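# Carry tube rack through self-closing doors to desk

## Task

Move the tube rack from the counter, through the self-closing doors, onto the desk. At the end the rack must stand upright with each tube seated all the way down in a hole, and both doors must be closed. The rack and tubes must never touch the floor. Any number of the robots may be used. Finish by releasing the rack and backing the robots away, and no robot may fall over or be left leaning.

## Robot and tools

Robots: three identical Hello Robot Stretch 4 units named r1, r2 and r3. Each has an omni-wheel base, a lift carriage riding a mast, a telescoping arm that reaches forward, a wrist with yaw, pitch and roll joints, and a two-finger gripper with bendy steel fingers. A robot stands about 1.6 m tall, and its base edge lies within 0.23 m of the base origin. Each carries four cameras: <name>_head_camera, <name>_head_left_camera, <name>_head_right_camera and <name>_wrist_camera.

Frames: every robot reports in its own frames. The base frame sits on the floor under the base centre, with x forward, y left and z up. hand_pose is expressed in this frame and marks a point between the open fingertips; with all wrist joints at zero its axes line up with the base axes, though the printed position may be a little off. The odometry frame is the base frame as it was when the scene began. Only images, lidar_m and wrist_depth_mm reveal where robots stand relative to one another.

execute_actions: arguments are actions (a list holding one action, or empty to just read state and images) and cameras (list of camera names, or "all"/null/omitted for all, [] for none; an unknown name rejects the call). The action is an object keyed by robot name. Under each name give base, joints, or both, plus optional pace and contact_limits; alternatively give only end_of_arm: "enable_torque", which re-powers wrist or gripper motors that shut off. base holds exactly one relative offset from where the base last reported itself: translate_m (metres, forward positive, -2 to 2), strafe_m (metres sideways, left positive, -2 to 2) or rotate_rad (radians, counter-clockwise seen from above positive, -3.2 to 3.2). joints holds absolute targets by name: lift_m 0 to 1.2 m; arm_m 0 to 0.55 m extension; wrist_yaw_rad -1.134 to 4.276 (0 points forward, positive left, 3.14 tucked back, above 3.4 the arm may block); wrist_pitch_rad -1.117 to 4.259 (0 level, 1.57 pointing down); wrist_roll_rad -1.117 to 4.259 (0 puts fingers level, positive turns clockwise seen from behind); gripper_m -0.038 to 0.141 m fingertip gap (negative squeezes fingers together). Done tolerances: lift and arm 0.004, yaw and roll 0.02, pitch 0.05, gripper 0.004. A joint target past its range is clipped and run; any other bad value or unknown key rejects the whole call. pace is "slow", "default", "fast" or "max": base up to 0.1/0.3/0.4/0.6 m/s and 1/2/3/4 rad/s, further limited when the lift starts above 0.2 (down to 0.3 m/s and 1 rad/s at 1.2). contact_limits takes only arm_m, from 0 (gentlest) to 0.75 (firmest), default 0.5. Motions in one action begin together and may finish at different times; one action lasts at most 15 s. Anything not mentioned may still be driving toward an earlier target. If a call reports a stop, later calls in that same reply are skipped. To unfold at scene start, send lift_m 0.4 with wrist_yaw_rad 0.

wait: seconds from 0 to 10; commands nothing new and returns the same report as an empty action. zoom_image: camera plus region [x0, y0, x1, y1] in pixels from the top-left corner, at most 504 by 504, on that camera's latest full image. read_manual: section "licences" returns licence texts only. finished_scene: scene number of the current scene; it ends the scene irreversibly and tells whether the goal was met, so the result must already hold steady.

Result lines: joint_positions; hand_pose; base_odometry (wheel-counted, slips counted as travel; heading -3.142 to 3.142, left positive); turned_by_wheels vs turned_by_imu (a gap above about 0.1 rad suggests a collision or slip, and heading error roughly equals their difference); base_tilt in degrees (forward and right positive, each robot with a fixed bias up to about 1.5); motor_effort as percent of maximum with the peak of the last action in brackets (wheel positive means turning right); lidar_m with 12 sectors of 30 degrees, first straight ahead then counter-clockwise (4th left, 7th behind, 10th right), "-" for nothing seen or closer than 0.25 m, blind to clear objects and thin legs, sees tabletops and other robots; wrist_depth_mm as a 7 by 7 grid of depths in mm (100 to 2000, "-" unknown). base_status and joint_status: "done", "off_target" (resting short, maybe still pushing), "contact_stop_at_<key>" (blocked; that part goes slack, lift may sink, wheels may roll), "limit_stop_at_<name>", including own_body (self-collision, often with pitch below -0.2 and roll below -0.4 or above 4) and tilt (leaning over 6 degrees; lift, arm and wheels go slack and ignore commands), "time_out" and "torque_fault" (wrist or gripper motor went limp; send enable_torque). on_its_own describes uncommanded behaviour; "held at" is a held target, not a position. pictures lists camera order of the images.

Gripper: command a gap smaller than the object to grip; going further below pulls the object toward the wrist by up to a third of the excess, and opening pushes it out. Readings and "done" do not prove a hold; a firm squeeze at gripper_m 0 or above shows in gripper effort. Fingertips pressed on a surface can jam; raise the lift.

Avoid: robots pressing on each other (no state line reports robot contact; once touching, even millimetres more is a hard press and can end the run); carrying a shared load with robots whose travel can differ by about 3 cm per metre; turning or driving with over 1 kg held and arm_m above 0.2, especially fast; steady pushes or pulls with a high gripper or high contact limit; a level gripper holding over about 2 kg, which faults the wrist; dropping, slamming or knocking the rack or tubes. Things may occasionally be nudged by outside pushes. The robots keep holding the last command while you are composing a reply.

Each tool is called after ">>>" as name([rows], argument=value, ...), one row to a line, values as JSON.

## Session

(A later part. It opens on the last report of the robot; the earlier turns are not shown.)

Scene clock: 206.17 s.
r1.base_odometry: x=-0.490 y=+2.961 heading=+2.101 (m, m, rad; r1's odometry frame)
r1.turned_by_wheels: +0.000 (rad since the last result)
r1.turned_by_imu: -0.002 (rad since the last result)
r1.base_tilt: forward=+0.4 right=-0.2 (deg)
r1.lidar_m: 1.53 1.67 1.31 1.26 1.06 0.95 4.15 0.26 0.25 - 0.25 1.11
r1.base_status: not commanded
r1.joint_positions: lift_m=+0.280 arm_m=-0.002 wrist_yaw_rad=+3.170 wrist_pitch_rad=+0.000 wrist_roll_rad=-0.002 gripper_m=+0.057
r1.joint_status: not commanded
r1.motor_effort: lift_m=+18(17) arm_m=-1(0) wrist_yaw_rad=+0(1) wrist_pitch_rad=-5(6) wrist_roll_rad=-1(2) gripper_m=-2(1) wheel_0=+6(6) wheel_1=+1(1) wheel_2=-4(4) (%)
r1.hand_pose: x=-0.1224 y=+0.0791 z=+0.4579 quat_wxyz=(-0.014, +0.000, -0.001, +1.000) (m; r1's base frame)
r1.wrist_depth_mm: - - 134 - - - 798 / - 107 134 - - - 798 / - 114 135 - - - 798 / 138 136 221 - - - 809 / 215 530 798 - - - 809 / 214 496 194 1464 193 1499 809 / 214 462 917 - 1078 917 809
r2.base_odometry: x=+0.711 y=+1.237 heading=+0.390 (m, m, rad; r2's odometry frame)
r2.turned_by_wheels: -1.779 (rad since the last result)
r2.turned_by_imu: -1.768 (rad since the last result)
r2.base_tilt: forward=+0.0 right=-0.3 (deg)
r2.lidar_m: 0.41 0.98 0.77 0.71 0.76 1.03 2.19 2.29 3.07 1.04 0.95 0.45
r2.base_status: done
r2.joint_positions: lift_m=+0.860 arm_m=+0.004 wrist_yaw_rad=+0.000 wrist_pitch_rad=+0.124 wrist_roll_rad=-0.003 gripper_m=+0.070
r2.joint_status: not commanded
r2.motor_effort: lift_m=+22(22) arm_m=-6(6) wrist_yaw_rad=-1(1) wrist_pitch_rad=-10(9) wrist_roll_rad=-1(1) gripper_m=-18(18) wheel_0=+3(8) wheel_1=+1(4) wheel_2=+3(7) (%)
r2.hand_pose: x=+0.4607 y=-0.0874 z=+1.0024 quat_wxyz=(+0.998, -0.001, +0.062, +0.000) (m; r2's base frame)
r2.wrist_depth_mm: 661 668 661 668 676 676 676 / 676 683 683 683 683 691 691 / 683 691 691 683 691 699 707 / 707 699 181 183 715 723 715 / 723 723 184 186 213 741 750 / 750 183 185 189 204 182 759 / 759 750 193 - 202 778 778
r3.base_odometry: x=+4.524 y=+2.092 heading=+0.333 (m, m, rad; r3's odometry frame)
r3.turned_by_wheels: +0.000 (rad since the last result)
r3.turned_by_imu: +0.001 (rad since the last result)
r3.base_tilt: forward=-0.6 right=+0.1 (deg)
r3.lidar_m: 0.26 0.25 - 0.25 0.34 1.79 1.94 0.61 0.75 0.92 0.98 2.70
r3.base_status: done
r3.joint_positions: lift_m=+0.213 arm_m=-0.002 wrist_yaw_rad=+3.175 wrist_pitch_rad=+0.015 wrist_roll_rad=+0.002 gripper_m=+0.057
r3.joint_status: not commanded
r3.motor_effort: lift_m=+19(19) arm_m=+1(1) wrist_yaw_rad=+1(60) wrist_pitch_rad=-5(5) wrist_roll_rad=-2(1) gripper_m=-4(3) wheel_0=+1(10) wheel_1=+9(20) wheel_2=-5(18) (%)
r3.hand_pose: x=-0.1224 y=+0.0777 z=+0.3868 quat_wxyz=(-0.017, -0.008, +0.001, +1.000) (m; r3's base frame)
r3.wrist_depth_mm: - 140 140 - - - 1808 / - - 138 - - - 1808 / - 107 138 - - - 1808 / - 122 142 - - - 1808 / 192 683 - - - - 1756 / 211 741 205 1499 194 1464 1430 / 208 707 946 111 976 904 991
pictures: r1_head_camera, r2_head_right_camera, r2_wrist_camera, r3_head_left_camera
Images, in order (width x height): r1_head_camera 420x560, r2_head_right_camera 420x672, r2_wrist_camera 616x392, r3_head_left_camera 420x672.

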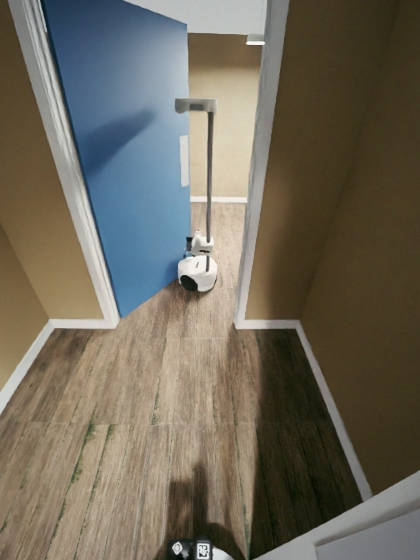

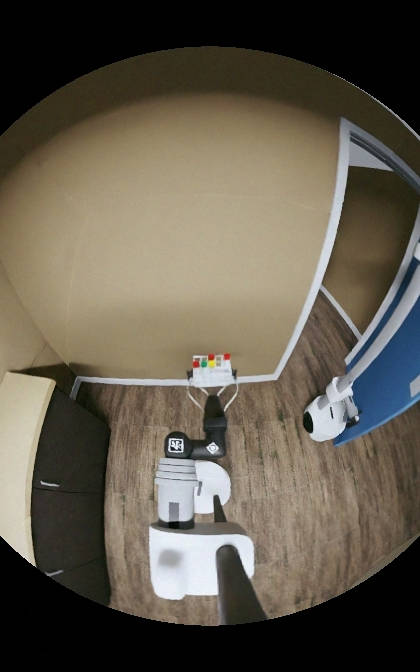

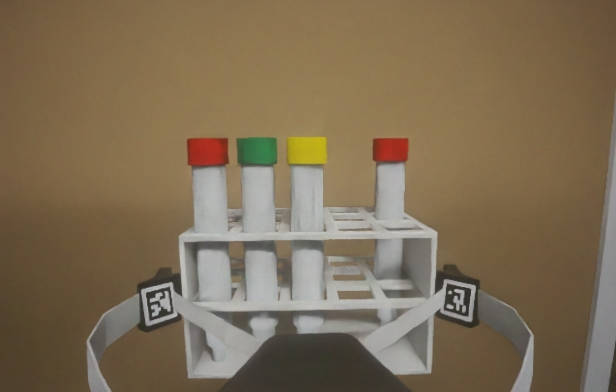

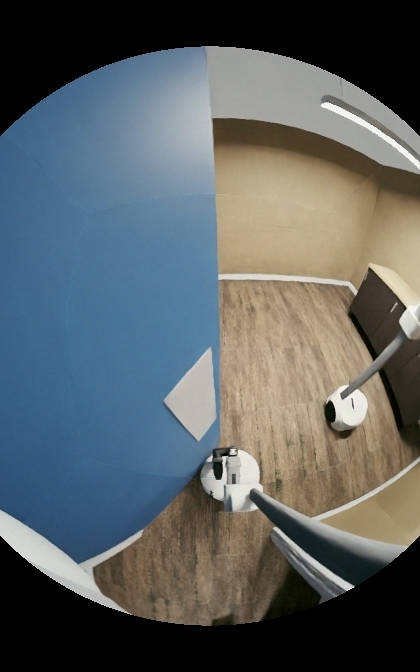

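>>> execute_actions([
  {"r2": {"base": {"translate_m": 0.3}}, "r3": {"base": {"strafe_m": 0.3}, "pace": "slow"}},
], cameras=[])

>>> execute_actions([
  {"r2": {"base": {"strafe_m": -0.4}}, "r3": {"base": {"translate_m": 0.25}, "pace": "slow"}},
], cameras=[])

>>> execute_actions([
  {"r3": {"base": {"strafe_m": 0.17}, "pace": "slow"}},
], cameras=["r2_head_right_camera", "r1_head_camera", "r3_head_left_camera"])

Scene clock: 217.83 s.
r1.base_odometry: x=-0.490 y=+2.961 heading=+2.101 (m, m, rad; r1's odometry frame)
r1.turned_by_wheels: +0.000 (rad since the last result)
r1.turned_by_imu: -0.004 (rad since the last result)
r1.base_tilt: forward=+0.3 right=-0.3 (deg)
r1.lidar_m: 1.53 1.69 1.33 1.26 1.07 0.95 4.15 0.27 0.25 - 0.25 1.13
r1.base_status: not commanded
r1.joint_positions: lift_m=+0.280 arm_m=-0.002 wrist_yaw_rad=+3.170 wrist_pitch_rad=+0.000 wrist_roll_rad=-0.002 gripper_m=+0.057
r1.joint_status: not commanded
r1.motor_effort: lift_m=+17(18) arm_m=+0(0) wrist_yaw_rad=+0(1) wrist_pitch_rad=-5(5) wrist_roll_rad=+0(2) gripper_m=-3(1) wheel_0=+6(7) wheel_1=+1(1) wheel_2=-4(4) (%)
r1.hand_pose: x=-0.1224 y=+0.0791 z=+0.4579 quat_wxyz=(-0.014, +0.000, -0.001, +1.000) (m; r1's base frame)
r1.wrist_depth_mm: - - 133 - - - 809 / - 107 134 - - - 809 / - 114 135 - - - 798 / 138 136 222 - - - 809 / 214 530 788 - - - 809 / 214 496 195 1464 192 1464 820 / 214 462 946 - 1060 917 809
r2.base_odometry: x=+0.989 y=+1.351 heading=+0.390 (m, m, rad; r2's odometry frame)
r2.turned_by_wheels: +0.000 (rad since the last result)
r2.turned_by_imu: +0.002 (rad since the last result)
r2.base_tilt: forward=+0.0 right=-0.2 (deg)
r2.lidar_m: 0.41 0.65 0.90 0.74 0.76 1.04 2.49 2.59 3.47 1.19 0.94 0.47
r2.base_status: done
r2.joint_positions: lift_m=+0.860 arm_m=+0.004 wrist_yaw_rad=+0.000 wrist_pitch_rad=+0.124 wrist_roll_rad=-0.003 gripper_m=+0.070
r2.joint_status: not commanded
r2.motor_effort: lift_m=+21(22) arm_m=-6(6) wrist_yaw_rad=-1(2) wrist_pitch_rad=-8(8) wrist_roll_rad=-2(0) gripper_m=-20(17) wheel_0=+0(7) wheel_1=+0(6) wheel_2=+2(10) (%)
r2.hand_pose: x=+0.4607 y=-0.0874 z=+1.0024 quat_wxyz=(+0.998, -0.001, +0.062, +0.000) (m; r2's base frame)
r2.wrist_depth_mm: 379 379 382 384 387 387 389 / 387 389 394 394 394 397 397 / 394 399 397 399 402 404 407 / 404 410 181 183 410 415 418 / 418 418 183 186 214 427 430 / 427 183 185 190 204 182 439 / 436 433 192 - 202 445 449
r3.base_odometry: x=+4.426 y=+2.375 heading=+0.332 (m, m, rad; r3's odometry frame)
r3.turned_by_wheels: -0.001 (rad since the last result)
r3.turned_by_imu: +0.001 (rad since the last result)
r3.base_tilt: forward=-0.7 right=+0.0 (deg)
r3.lidar_m: 0.42 0.25 - - 0.25 0.40 1.98 0.89 0.82 1.20 2.25 2.70
r3.base_status: done
r3.joint_positions: lift_m=+0.213 arm_m=-0.002 wrist_yaw_rad=+3.175 wrist_pitch_rad=+0.015 wrist_roll_rad=+0.002 gripper_m=+0.057
r3.joint_status: not commanded
r3.motor_effort: lift_m=+19(20) arm_m=+1(1) wrist_yaw_rad=+1(0) wrist_pitch_rad=-5(6) wrist_roll_rad=-2(2) gripper_m=-7(1) wheel_0=-11(16) wheel_1=+5(13) wheel_2=-1(5) (%)
r3.hand_pose: x=-0.1224 y=+0.0777 z=+0.3868 quat_wxyz=(-0.017, -0.008, +0.001, +1.000) (m; r3's base frame)
r3.wrist_depth_mm: - 140 140 - - 759 301 / - - 138 - - - 306 / - 107 138 - - - 312 / - 122 142 - - - 315 / 192 - - - - - 319 / 211 1537 206 1537 194 597 320 / 210 1008 946 111 991 433 319
pictures: none
No camera images: the call's "cameras" was empty. Leave "cameras" out to get every camera's image.

Scene clock: 221.63 s.
r1.base_odometry: x=-0.490 y=+2.961 heading=+2.101 (m, m, rad; r1's odometry frame)
r1.turned_by_wheels: +0.000 (rad since the last result)
r1.turned_by_imu: -0.001 (rad since the last result)
r1.base_tilt: forward=+0.3 right=-0.4 (deg)
r1.lidar_m: 1.50 1.67 1.33 1.24 1.08 0.96 4.17 0.29 0.25 - 0.25 1.12
r1.base_status: not commanded
r1.joint_positions: lift_m=+0.280 arm_m=-0.002 wrist_yaw_rad=+3.170 wrist_pitch_rad=+0.000 wrist_roll_rad=-0.002 gripper_m=+0.057
r1.joint_status: not commanded
r1.motor_effort: lift_m=+18(17) arm_m=+0(0) wrist_yaw_rad=+1(2) wrist_pitch_rad=-7(6) wrist_roll_rad=-2(1) gripper_m=-4(2) wheel_0=+7(7) wheel_1=+1(1) wheel_2=-4(4) (%)
r1.hand_pose: x=-0.1224 y=+0.0791 z=+0.4579 quat_wxyz=(-0.014, +0.000, -0.001, +1.000) (m; r1's base frame)
r1.wrist_depth_mm: - - 134 - - - 798 / - 107 134 - - - 809 / - 114 135 - - - 809 / 138 136 221 - - - 809 / 215 525 809 - - - 809 / 214 500 194 1499 193 1464 820 / 214 459 931 - 1060 917 809
r2.base_odometry: x=+1.141 y=+0.982 heading=+0.391 (m, m, rad; r2's odometry frame)
r2.turned_by_wheels: +0.000 (rad since the last result)
r2.turned_by_imu: +0.000 (rad since the last result)
r2.base_tilt: forward=+0.0 right=-0.3 (deg)
r2.lidar_m: 0.41 0.66 0.89 1.14 1.19 1.60 2.47 2.58 0.85 0.80 1.33 0.47
r2.base_status: done
r2.joint_positions: lift_m=+0.860 arm_m=+0.004 wrist_yaw_rad=+0.000 wrist_pitch_rad=+0.124 wrist_roll_rad=-0.003 gripper_m=+0.070
r2.joint_status: not commanded
r2.motor_effort: lift_m=+21(21) arm_m=-6(6) wrist_yaw_rad=-1(1) wrist_pitch_rad=-9(9) wrist_roll_rad=+0(1) gripper_m=-21(17) wheel_0=+0(8) wheel_1=+0(8) wheel_2=+0(2) (%)
r2.hand_pose: x=+0.4607 y=-0.0874 z=+1.0024 quat_wxyz=(+0.998, -0.001, +0.062, +0.000) (m; r2's base frame)
r2.wrist_depth_mm: 389 392 392 397 394 397 - / 394 402 402 404 404 404 - / 404 410 407 413 413 415 - / 415 418 183 183 421 421 - / 424 427 184 186 214 433 - / 436 183 185 190 204 181 - / 449 449 193 - 202 452 1756
r3.base_odometry: x=+4.662 y=+2.457 heading=+0.333 (m, m, rad; r3's odometry frame)
r3.turned_by_wheels: +0.001 (rad since the last result)
r3.turned_by_imu: +0.001 (rad since the last result)
r3.base_tilt: forward=-0.7 right=+0.0 (deg)
r3.lidar_m: 2.34 0.25 0.25 - 0.25 0.35 2.24 1.00 0.83 0.78 2.21 2.43
r3.base_status: done
r3.joint_positions: lift_m=+0.213 arm_m=-0.002 wrist_yaw_rad=+3.175 wrist_pitch_rad=+0.015 wrist_roll_rad=+0.002 gripper_m=+0.057
r3.joint_status: not commanded
r3.motor_effort: lift_m=+19(19) arm_m=+1(0) wrist_yaw_rad=+0(1) wrist_pitch_rad=-5(6) wrist_roll_rad=-4(3) gripper_m=-2(3) wheel_0=-1(10) wheel_1=+9(15) wheel_2=-2(8) (%)
r3.hand_pose: x=-0.1224 y=+0.0777 z=+0.3868 quat_wxyz=(-0.017, -0.008, +0.001, +1.000) (m; r3's base frame)
r3.wrist_depth_mm: - 140 140 - - 466 256 / - - 138 - - 477 259 / - 107 138 - - 488 263 / - 122 142 - - 496 267 / 191 - - - - 504 268 / 211 1576 206 1537 193 436 268 / 209 1025 960 111 976 343 268
pictures: none
No camera images: the call's "cameras" was empty. Leave "cameras" out to get every camera's image.

Scene clock: 224.47 s.
r1.base_odometry: x=-0.490 y=+2.961 heading=+2.101 (m, m, rad; r1's odometry frame)
r1.turned_by_wheels: +0.000 (rad since the last result)
r1.turned_by_imu: -0.001 (rad since the last result)
r1.base_tilt: forward=+0.3 right=-0.5 (deg)
r1.lidar_m: 1.52 1.68 1.33 1.25 1.06 0.94 4.16 0.27 0.25 - 0.25 1.13
r1.base_status: not commanded
r1.joint_positions: lift_m=+0.280 arm_m=-0.002 wrist_yaw_rad=+3.170 wrist_pitch_rad=+0.000 wrist_roll_rad=-0.002 gripper_m=+0.057
r1.joint_status: not commanded
r1.motor_effort: lift_m=+18(17) arm_m=+0(0) wrist_yaw_rad=+1(0) wrist_pitch_rad=-7(6) wrist_roll_rad=-1(0) gripper_m=-2(3) wheel_0=+6(6) wheel_1=+1(1) wheel_2=-4(4) (%)
r1.hand_pose: x=-0.1224 y=+0.0791 z=+0.4579 quat_wxyz=(-0.014, +0.000, -0.001, +1.000) (m; r1's base frame)
r1.wrist_depth_mm: - - 134 - - - 809 / - 107 133 - - - 798 / - 114 135 - - - 798 / 138 136 222 - - - 820 / 214 530 809 - - - 820 / 214 500 193 1499 193 1430 809 / 215 462 946 - 1078 931 820
r2.base_odometry: x=+1.141 y=+0.982 heading=+0.391 (m, m, rad; r2's odometry frame)
r2.turned_by_wheels: +0.000 (rad since the last result)
r2.turned_by_imu: +0.001 (rad since the last result)
r2.base_tilt: forward=+0.0 right=-0.3 (deg)
r2.lidar_m: 0.42 0.67 0.92 1.14 1.18 1.57 2.46 2.57 1.19 0.98 1.37 0.46
r2.base_status: not commanded
r2.joint_positions: lift_m=+0.860 arm_m=+0.004 wrist_yaw_rad=+0.000 wrist_pitch_rad=+0.124 wrist_roll_rad=-0.003 gripper_m=+0.070
r2.joint_status: not commanded
r2.motor_effort: lift_m=+22(21) arm_m=-6(6) wrist_yaw_rad=-1(1) wrist_pitch_rad=-9(9) wrist_roll_rad=-1(1) gripper_m=-19(16) wheel_0=+0(0) wheel_1=+1(0) wheel_2=+0(0) (%)
r2.hand_pose: x=+0.4607 y=-0.0874 z=+1.0024 quat_wxyz=(+0.998, -0.001, +0.062, +0.000) (m; r2's base frame)
r2.wrist_depth_mm: 387 392 392 394 399 394 - / 399 399 399 402 407 402 - / 407 410 407 407 413 413 - / 415 418 182 184 421 421 - / 424 424 184 186 213 433 - / 436 183 185 189 204 181 - / 445 452 193 - 202 452 1756
r3.base_odometry: x=+4.607 y=+2.617 heading=+0.333 (m, m, rad; r3's odometry frame)
r3.turned_by_wheels: +0.000 (rad since the last result)
r3.turned_by_imu: +0.000 (rad since the last result)
r3.base_tilt: forward=-0.7 right=+0.0 (deg)
r3.lidar_m: 2.35 0.29 0.25 - 0.25 0.26 0.71 1.12 1.07 0.98 2.42 2.44
r3.base_status: done
r3.joint_positions: lift_m=+0.213 arm_m=-0.002 wrist_yaw_rad=+3.175 wrist_pitch_rad=+0.015 wrist_roll_rad=+0.002 gripper_m=+0.057
r3.joint_status: not commanded
r3.motor_effort: lift_m=+19(19) arm_m=+1(1) wrist_yaw_rad=-1(0) wrist_pitch_rad=-7(7) wrist_roll_rad=-2(2) gripper_m=-3(1) wheel_0=-8(15) wheel_1=+4(8) wheel_2=+1(1) (%)
r3.hand_pose: x=-0.1224 y=+0.0777 z=+0.3868 quat_wxyz=(-0.017, -0.008, +0.001, +1.000) (m; r3's base frame)
r3.wrist_depth_mm: - 140 139 - 603 281 202 / - - 138 - 609 285 204 / - 107 138 - 627 287 206 / - 122 143 - 640 290 207 / 192 - - - 554 291 207 / 211 1576 206 1499 194 271 208 / 209 1025 946 110 488 234 208
pictures: r1_head_camera, r2_head_right_camera, r3_head_left_camera
Images, in order (width x height): r1_head_camera 420x560, r2_head_right_camera 420x672, r3_head_left_camera 420x672.

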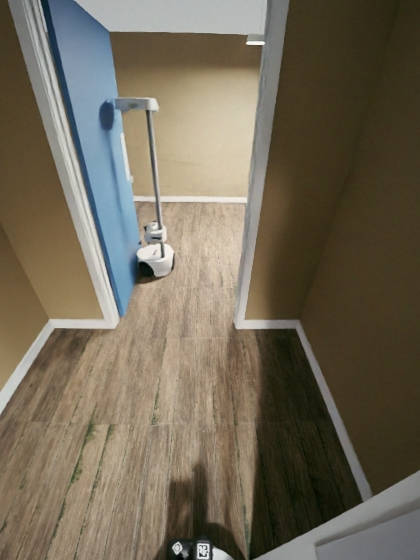

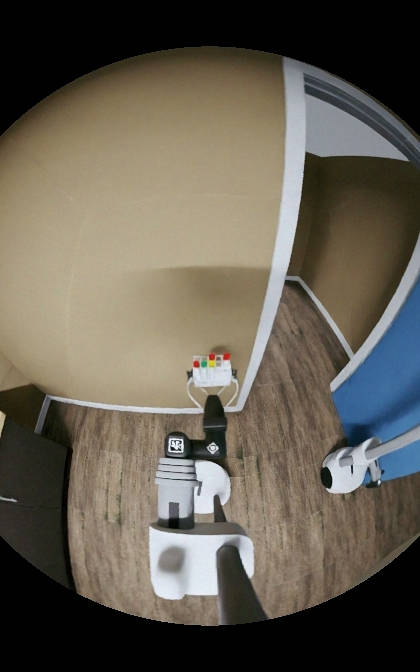

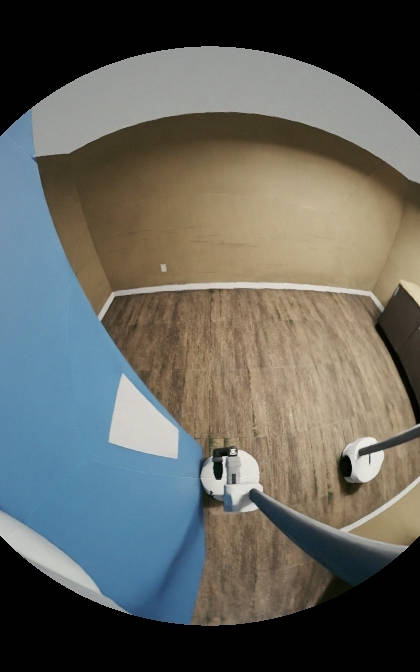

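>>> execute_actions([
  {"r3": {"base": {"translate_m": 0.25}, "pace": "slow"}, "r2": {"base": {"strafe_m": -0.62}}, "r1": {"base": {"translate_m": 0.1}, "pace": "slow"}},
], cameras=["r2_head_right_camera", "r2_head_camera", "r1_head_right_camera"])

Scene clock: 234.03 s.
r1.base_odometry: x=-0.541 y=+3.047 heading=+2.101 (m, m, rad; r1's odometry frame)
r1.turned_by_wheels: +0.000 (rad since the last result)
r1.turned_by_imu: -0.004 (rad since the last result)
r1.base_tilt: forward=+0.4 right=-0.3 (deg)
r1.lidar_m: 1.43 1.58 1.33 1.25 1.20 1.02 0.78 0.26 0.25 0.82 0.84 1.11
r1.base_status: done
r1.joint_positions: lift_m=+0.280 arm_m=-0.002 wrist_yaw_rad=+3.170 wrist_pitch_rad=+0.000 wrist_roll_rad=-0.002 gripper_m=+0.057
r1.joint_status: not commanded
r1.motor_effort: lift_m=+17(17) arm_m=+0(0) wrist_yaw_rad=+1(0) wrist_pitch_rad=-6(6) wrist_roll_rad=-1(1) gripper_m=-3(3) wheel_0=+5(10) wheel_1=+1(5) wheel_2=-4(10) (%)
r1.hand_pose: x=-0.1224 y=+0.0791 z=+0.4579 quat_wxyz=(-0.014, +0.000, -0.001, +1.000) (m; r1's base frame)
r1.wrist_depth_mm: - - 133 - - - 891 / - 107 134 - - - 904 / - 114 135 - - - 904 / 138 136 222 - - - 904 / 213 530 798 - - - 904 / 214 496 194 1464 193 1336 904 / 214 462 866 - 1098 931 904
r2.base_odometry: x=+1.377 y=+0.408 heading=+0.390 (m, m, rad; r2's odometry frame)
r2.turned_by_wheels: +0.000 (rad since the last result)
r2.turned_by_imu: +0.001 (rad since the last result)
r2.base_tilt: forward=+0.0 right=-0.3 (deg)
r2.lidar_m: 0.40 0.70 0.92 1.76 1.83 2.61 2.47 0.54 0.44 0.58 0.75 0.46
r2.base_status: done
r2.joint_positions: lift_m=+0.860 arm_m=+0.004 wrist_yaw_rad=+0.000 wrist_pitch_rad=+0.124 wrist_roll_rad=-0.003 gripper_m=+0.070
r2.joint_status: not commanded
r2.motor_effort: lift_m=+21(21) arm_m=-6(6) wrist_yaw_rad=-2(2) wrist_pitch_rad=-8(9) wrist_roll_rad=-1(1) gripper_m=-18(16) wheel_0=+0(8) wheel_1=+0(8) wheel_2=+0(0) (%)
r2.hand_pose: x=+0.4607 y=-0.0874 z=+1.0024 quat_wxyz=(+0.998, -0.001, +0.062, +0.000) (m; r2's base frame)
r2.wrist_depth_mm: 492 1921 - - - - 1576 / 466 1863 - - - - 1618 / 469 1863 1921 - - - 1618 / 469 1921 182 183 - - 1661 / 469 1808 184 186 214 - 1618 / 477 183 186 189 204 181 1661 / 484 1661 192 - 202 1708 1576
r3.base_odometry: x=+4.843 y=+2.699 heading=+0.333 (m, m, rad; r3's odometry frame)
r3.turned_by_wheels: +0.000 (rad since the last result)
r3.turned_by_imu: +0.002 (rad since the last result)
r3.base_tilt: forward=-0.7 right=+0.0 (deg)
r3.lidar_m: 2.08 2.18 1.83 1.75 0.25 0.27 0.75 0.51 0.44 2.32 2.43 2.18
r3.base_status: done
r3.joint_positions: lift_m=+0.213 arm_m=-0.002 wrist_yaw_rad=+3.175 wrist_pitch_rad=+0.015 wrist_roll_rad=+0.002 gripper_m=+0.057
r3.joint_status: not commanded
r3.motor_effort: lift_m=+19(20) arm_m=+1(0) wrist_yaw_rad=+1(1) wrist_pitch_rad=-7(6) wrist_roll_rad=-2(2) gripper_m=-1(5) wheel_0=-1(5) wheel_1=+6(8) wheel_2=-1(5) (%)
r3.hand_pose: x=-0.1224 y=+0.0777 z=+0.3868 quat_wxyz=(-0.017, -0.008, +0.001, +1.000) (m; r3's base frame)
r3.wrist_depth_mm: - 140 139 - 615 285 203 / - - 138 - 640 287 204 / - 107 138 - 647 291 207 / - 122 142 - 668 293 208 / 192 - - - 574 296 208 / 211 1576 205 1499 193 273 209 / 210 1025 946 111 500 237 208
pictures: r1_head_right_camera, r2_head_camera, r2_head_right_camera
Images, in order (width x height): r1_head_right_camera 420x672, r2_head_camera 420x560, r2_head_right_camera 420x672.

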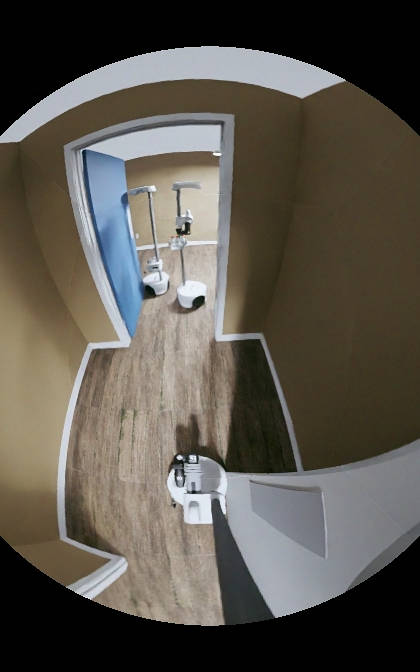

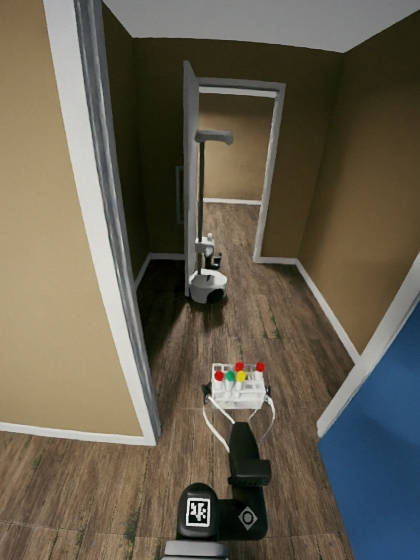

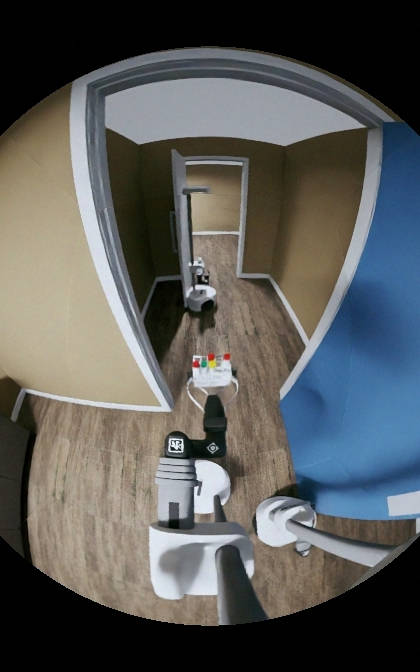

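>>> execute_actions([
  {"r2": {"base": {"rotate_rad": -0.29}, "pace": "slow"}},
], cameras=[])

>>> execute_actions([
  {"r2": {"base": {"translate_m": 1.7}}},
], cameras=["r2_head_left_camera", "r2_head_camera", "r1_head_left_camera"])

Scene clock: 244.10 s.
r1.base_odometry: x=-0.541 y=+3.047 heading=+2.101 (m, m, rad; r1's odometry frame)
r1.turned_by_wheels: +0.000 (rad since the last result)
r1.turned_by_imu: -0.004 (rad since the last result)
r1.base_tilt: forward=+0.3 right=-0.3 (deg)
r1.lidar_m: 1.41 1.59 1.35 1.24 1.20 1.03 0.77 0.28 0.25 0.83 0.84 1.08
r1.base_status: not commanded
r1.joint_positions: lift_m=+0.280 arm_m=-0.002 wrist_yaw_rad=+3.170 wrist_pitch_rad=+0.000 wrist_roll_rad=-0.002 gripper_m=+0.057
r1.joint_status: not commanded
r1.motor_effort: lift_m=+17(17) arm_m=+0(0) wrist_yaw_rad=+1(2) wrist_pitch_rad=-6(5) wrist_roll_rad=-1(2) gripper_m=-2(5) wheel_0=+5(5) wheel_1=+2(1) wheel_2=-4(4) (%)
r1.hand_pose: x=-0.1224 y=+0.0791 z=+0.4579 quat_wxyz=(-0.014, +0.000, -0.001, +1.000) (m; r1's base frame)
r1.wrist_depth_mm: - - 133 - - - 891 / - 107 133 - - - 904 / - 114 135 - - - 917 / 138 137 221 - - - 917 / 214 535 798 - - - 904 / 214 500 194 1464 193 1336 917 / 213 462 878 - 1078 946 891
r2.base_odometry: x=+1.377 y=+0.408 heading=+0.101 (m, m, rad; r2's odometry frame)
r2.turned_by_wheels: -0.289 (rad since the last result)
r2.turned_by_imu: -0.285 (rad since the last result)
r2.base_tilt: forward=+0.0 right=-0.2 (deg)
r2.lidar_m: 0.40 0.69 0.75 1.25 1.75 1.99 2.49 2.46 0.46 0.45 0.72 0.80
r2.base_status: done
r2.joint_positions: lift_m=+0.860 arm_m=+0.004 wrist_yaw_rad=+0.000 wrist_pitch_rad=+0.124 wrist_roll_rad=-0.003 gripper_m=+0.070
r2.joint_status: not commanded
r2.motor_effort: lift_m=+21(21) arm_m=-6(6) wrist_yaw_rad=-1(1) wrist_pitch_rad=-8(9) wrist_roll_rad=-1(1) gripper_m=-18(17) wheel_0=+4(5) wheel_1=+1(5) wheel_2=+2(5) (%)
r2.hand_pose: x=+0.4607 y=-0.0874 z=+1.0024 quat_wxyz=(+0.998, -0.001, +0.062, +0.000) (m; r2's base frame)
r2.wrist_depth_mm: - 1808 - - - 1430 569 / - - - - - 1464 585 / - - - - 1983 1499 580 / - - 183 185 1808 1499 591 / - - 185 187 214 1499 597 / - 183 186 190 204 182 597 / 1808 1708 192 - 201 1576 609
r3.base_odometry: x=+4.843 y=+2.699 heading=+0.333 (m, m, rad; r3's odometry frame)
r3.turned_by_wheels: +0.000 (rad since the last result)
r3.turned_by_imu: +0.001 (rad since the last result)
r3.base_tilt: forward=-0.7 right=+0.0 (deg)
r3.lidar_m: 2.09 2.17 1.81 1.75 0.25 0.27 0.73 0.49 0.45 2.32 2.41 2.16
r3.base_status: not commanded
r3.joint_positions: lift_m=+0.213 arm_m=-0.002 wrist_yaw_rad=+3.175 wrist_pitch_rad=+0.015 wrist_roll_rad=+0.002 gripper_m=+0.057
r3.joint_status: not commanded
r3.motor_effort: lift_m=+19(19) arm_m=+0(1) wrist_yaw_rad=+1(0) wrist_pitch_rad=-5(5) wrist_roll_rad=+0(3) gripper_m=-1(0) wheel_0=-1(1) wheel_1=+6(6) wheel_2=-1(1) (%)
r3.hand_pose: x=-0.1224 y=+0.0777 z=+0.3868 quat_wxyz=(-0.017, -0.008, +0.001, +1.000) (m; r3's base frame)
r3.wrist_depth_mm: - 140 140 - 621 285 203 / - - 139 - 640 287 204 / - 107 138 - 654 290 206 / - 122 142 - 661 294 208 / 192 - - - 574 296 208 / 211 1576 206 1537 194 274 209 / 208 1008 960 111 504 237 208
pictures: none
No camera images: the call's "cameras" was empty. Leave "cameras" out to get every camera's image.

Scene clock: 251.23 s.
r1.base_odometry: x=-0.541 y=+3.047 heading=+2.101 (m, m, rad; r1's odometry frame)
r1.turned_by_wheels: +0.000 (rad since the last result)
r1.turned_by_imu: -0.003 (rad since the last result)
r1.base_tilt: forward=+0.2 right=-0.4 (deg)
r1.lidar_m: 1.42 0.56 0.55 0.65 1.19 0.99 0.78 0.28 0.25 0.82 0.84 1.09
r1.base_status: not commanded
r1.joint_positions: lift_m=+0.280 arm_m=-0.002 wrist_yaw_rad=+3.170 wrist_pitch_rad=+0.000 wrist_roll_rad=-0.002 gripper_m=+0.057
r1.joint_status: not commanded
r1.motor_effort: lift_m=+17(18) arm_m=+0(0) wrist_yaw_rad=+1(1) wrist_pitch_rad=-6(5) wrist_roll_rad=+0(0) gripper_m=-2(2) wheel_0=+5(5) wheel_1=+2(2) wheel_2=-4(4) (%)
r1.hand_pose: x=-0.1224 y=+0.0791 z=+0.4579 quat_wxyz=(-0.014, +0.000, -0.001, +1.000) (m; r1's base frame)
r1.wrist_depth_mm: - - 134 - - - 891 / - 107 134 - - - 904 / - 114 135 - - - 891 / 138 136 222 - - - 904 / 215 530 798 - - - 891 / 214 496 194 1464 193 1336 917 / 213 462 878 - 1078 931 904
r2.base_odometry: x=+3.068 y=+0.580 heading=+0.101 (m, m, rad; r2's odometry frame)
r2.turned_by_wheels: +0.000 (rad since the last result)
r2.turned_by_imu: +0.001 (rad since the last result)
r2.base_tilt: forward=+0.0 right=-0.2 (deg)
r2.lidar_m: 0.40 0.68 0.55 1.32 1.30 1.13 1.82 0.84 0.91 0.77 0.76 0.85
r2.base_status: done
r2.joint_positions: lift_m=+0.860 arm_m=+0.004 wrist_yaw_rad=+0.000 wrist_pitch_rad=+0.124 wrist_roll_rad=-0.003 gripper_m=+0.070
r2.joint_status: not commanded
r2.motor_effort: lift_m=+21(21) arm_m=-6(6) wrist_yaw_rad=-1(2) wrist_pitch_rad=-8(9) wrist_roll_rad=-1(1) gripper_m=-17(18) wheel_0=+0(7) wheel_1=-1(4) wheel_2=+0(10) (%)
r2.hand_pose: x=+0.4607 y=-0.0874 z=+1.0025 quat_wxyz=(+0.998, -0.001, +0.062, +0.000) (m; r2's base frame)
r2.wrist_depth_mm: - - 1118 1205 1078 778 621 / - - 1138 1229 1098 778 621 / - - 1118 1205 1060 798 627 / - - 181 183 976 788 634 / - - 183 186 214 798 640 / - 183 185 189 203 182 640 / 1756 1708 192 - 202 842 640
r3.base_odometry: x=+4.843 y=+2.699 heading=+0.333 (m, m, rad; r3's odometry frame)
r3.turned_by_wheels: +0.000 (rad since the last result)
r3.turned_by_imu: +0.001 (rad since the last result)
r3.base_tilt: forward=-0.7 right=+0.0 (deg)
r3.lidar_m: 2.09 2.19 1.82 1.73 0.25 0.26 0.72 1.31 1.47 2.29 2.42 2.20
r3.base_status: not commanded
r3.joint_positions: lift_m=+0.213 arm_m=-0.002 wrist_yaw_rad=+3.175 wrist_pitch_rad=+0.015 wrist_roll_rad=+0.002 gripper_m=+0.057
r3.joint_status: not commanded
r3.motor_effort: lift_m=+19(19) arm_m=+0(1) wrist_yaw_rad=+1(0) wrist_pitch_rad=-5(7) wrist_roll_rad=-3(2) gripper_m=-4(2) wheel_0=-1(1) wheel_1=+6(6) wheel_2=-1(1) (%)
r3.hand_pose: x=-0.1224 y=+0.0777 z=+0.3868 quat_wxyz=(-0.017, -0.008, +0.001, +1.000) (m; r3's base frame)
r3.wrist_depth_mm: - 140 140 - 627 285 203 / - - 138 - 640 287 205 / - 107 138 - 654 291 207 / - 122 142 - 661 291 208 / 193 - - 1983 569 296 209 / 211 1576 206 1499 194 274 209 / 208 1025 946 111 500 237 208
pictures: r1_head_left_camera, r2_head_camera, r2_head_left_camera
Images, in order (width x height): r1_head_left_camera 420x672, r2_head_camera 420x560, r2_head_left_camera 420x672.

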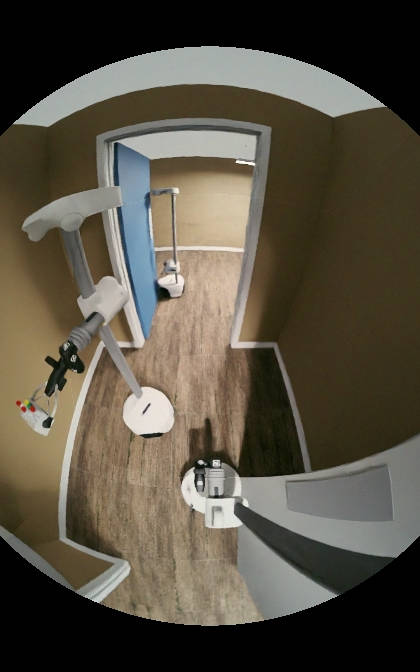

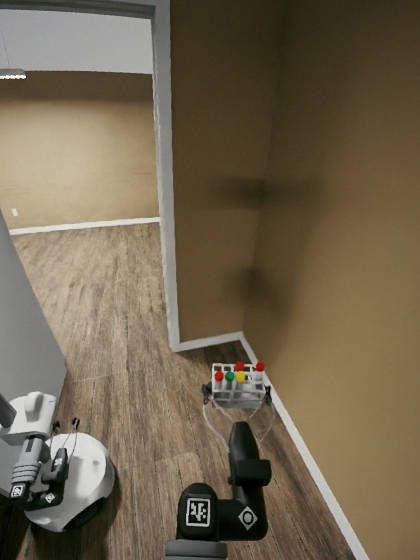

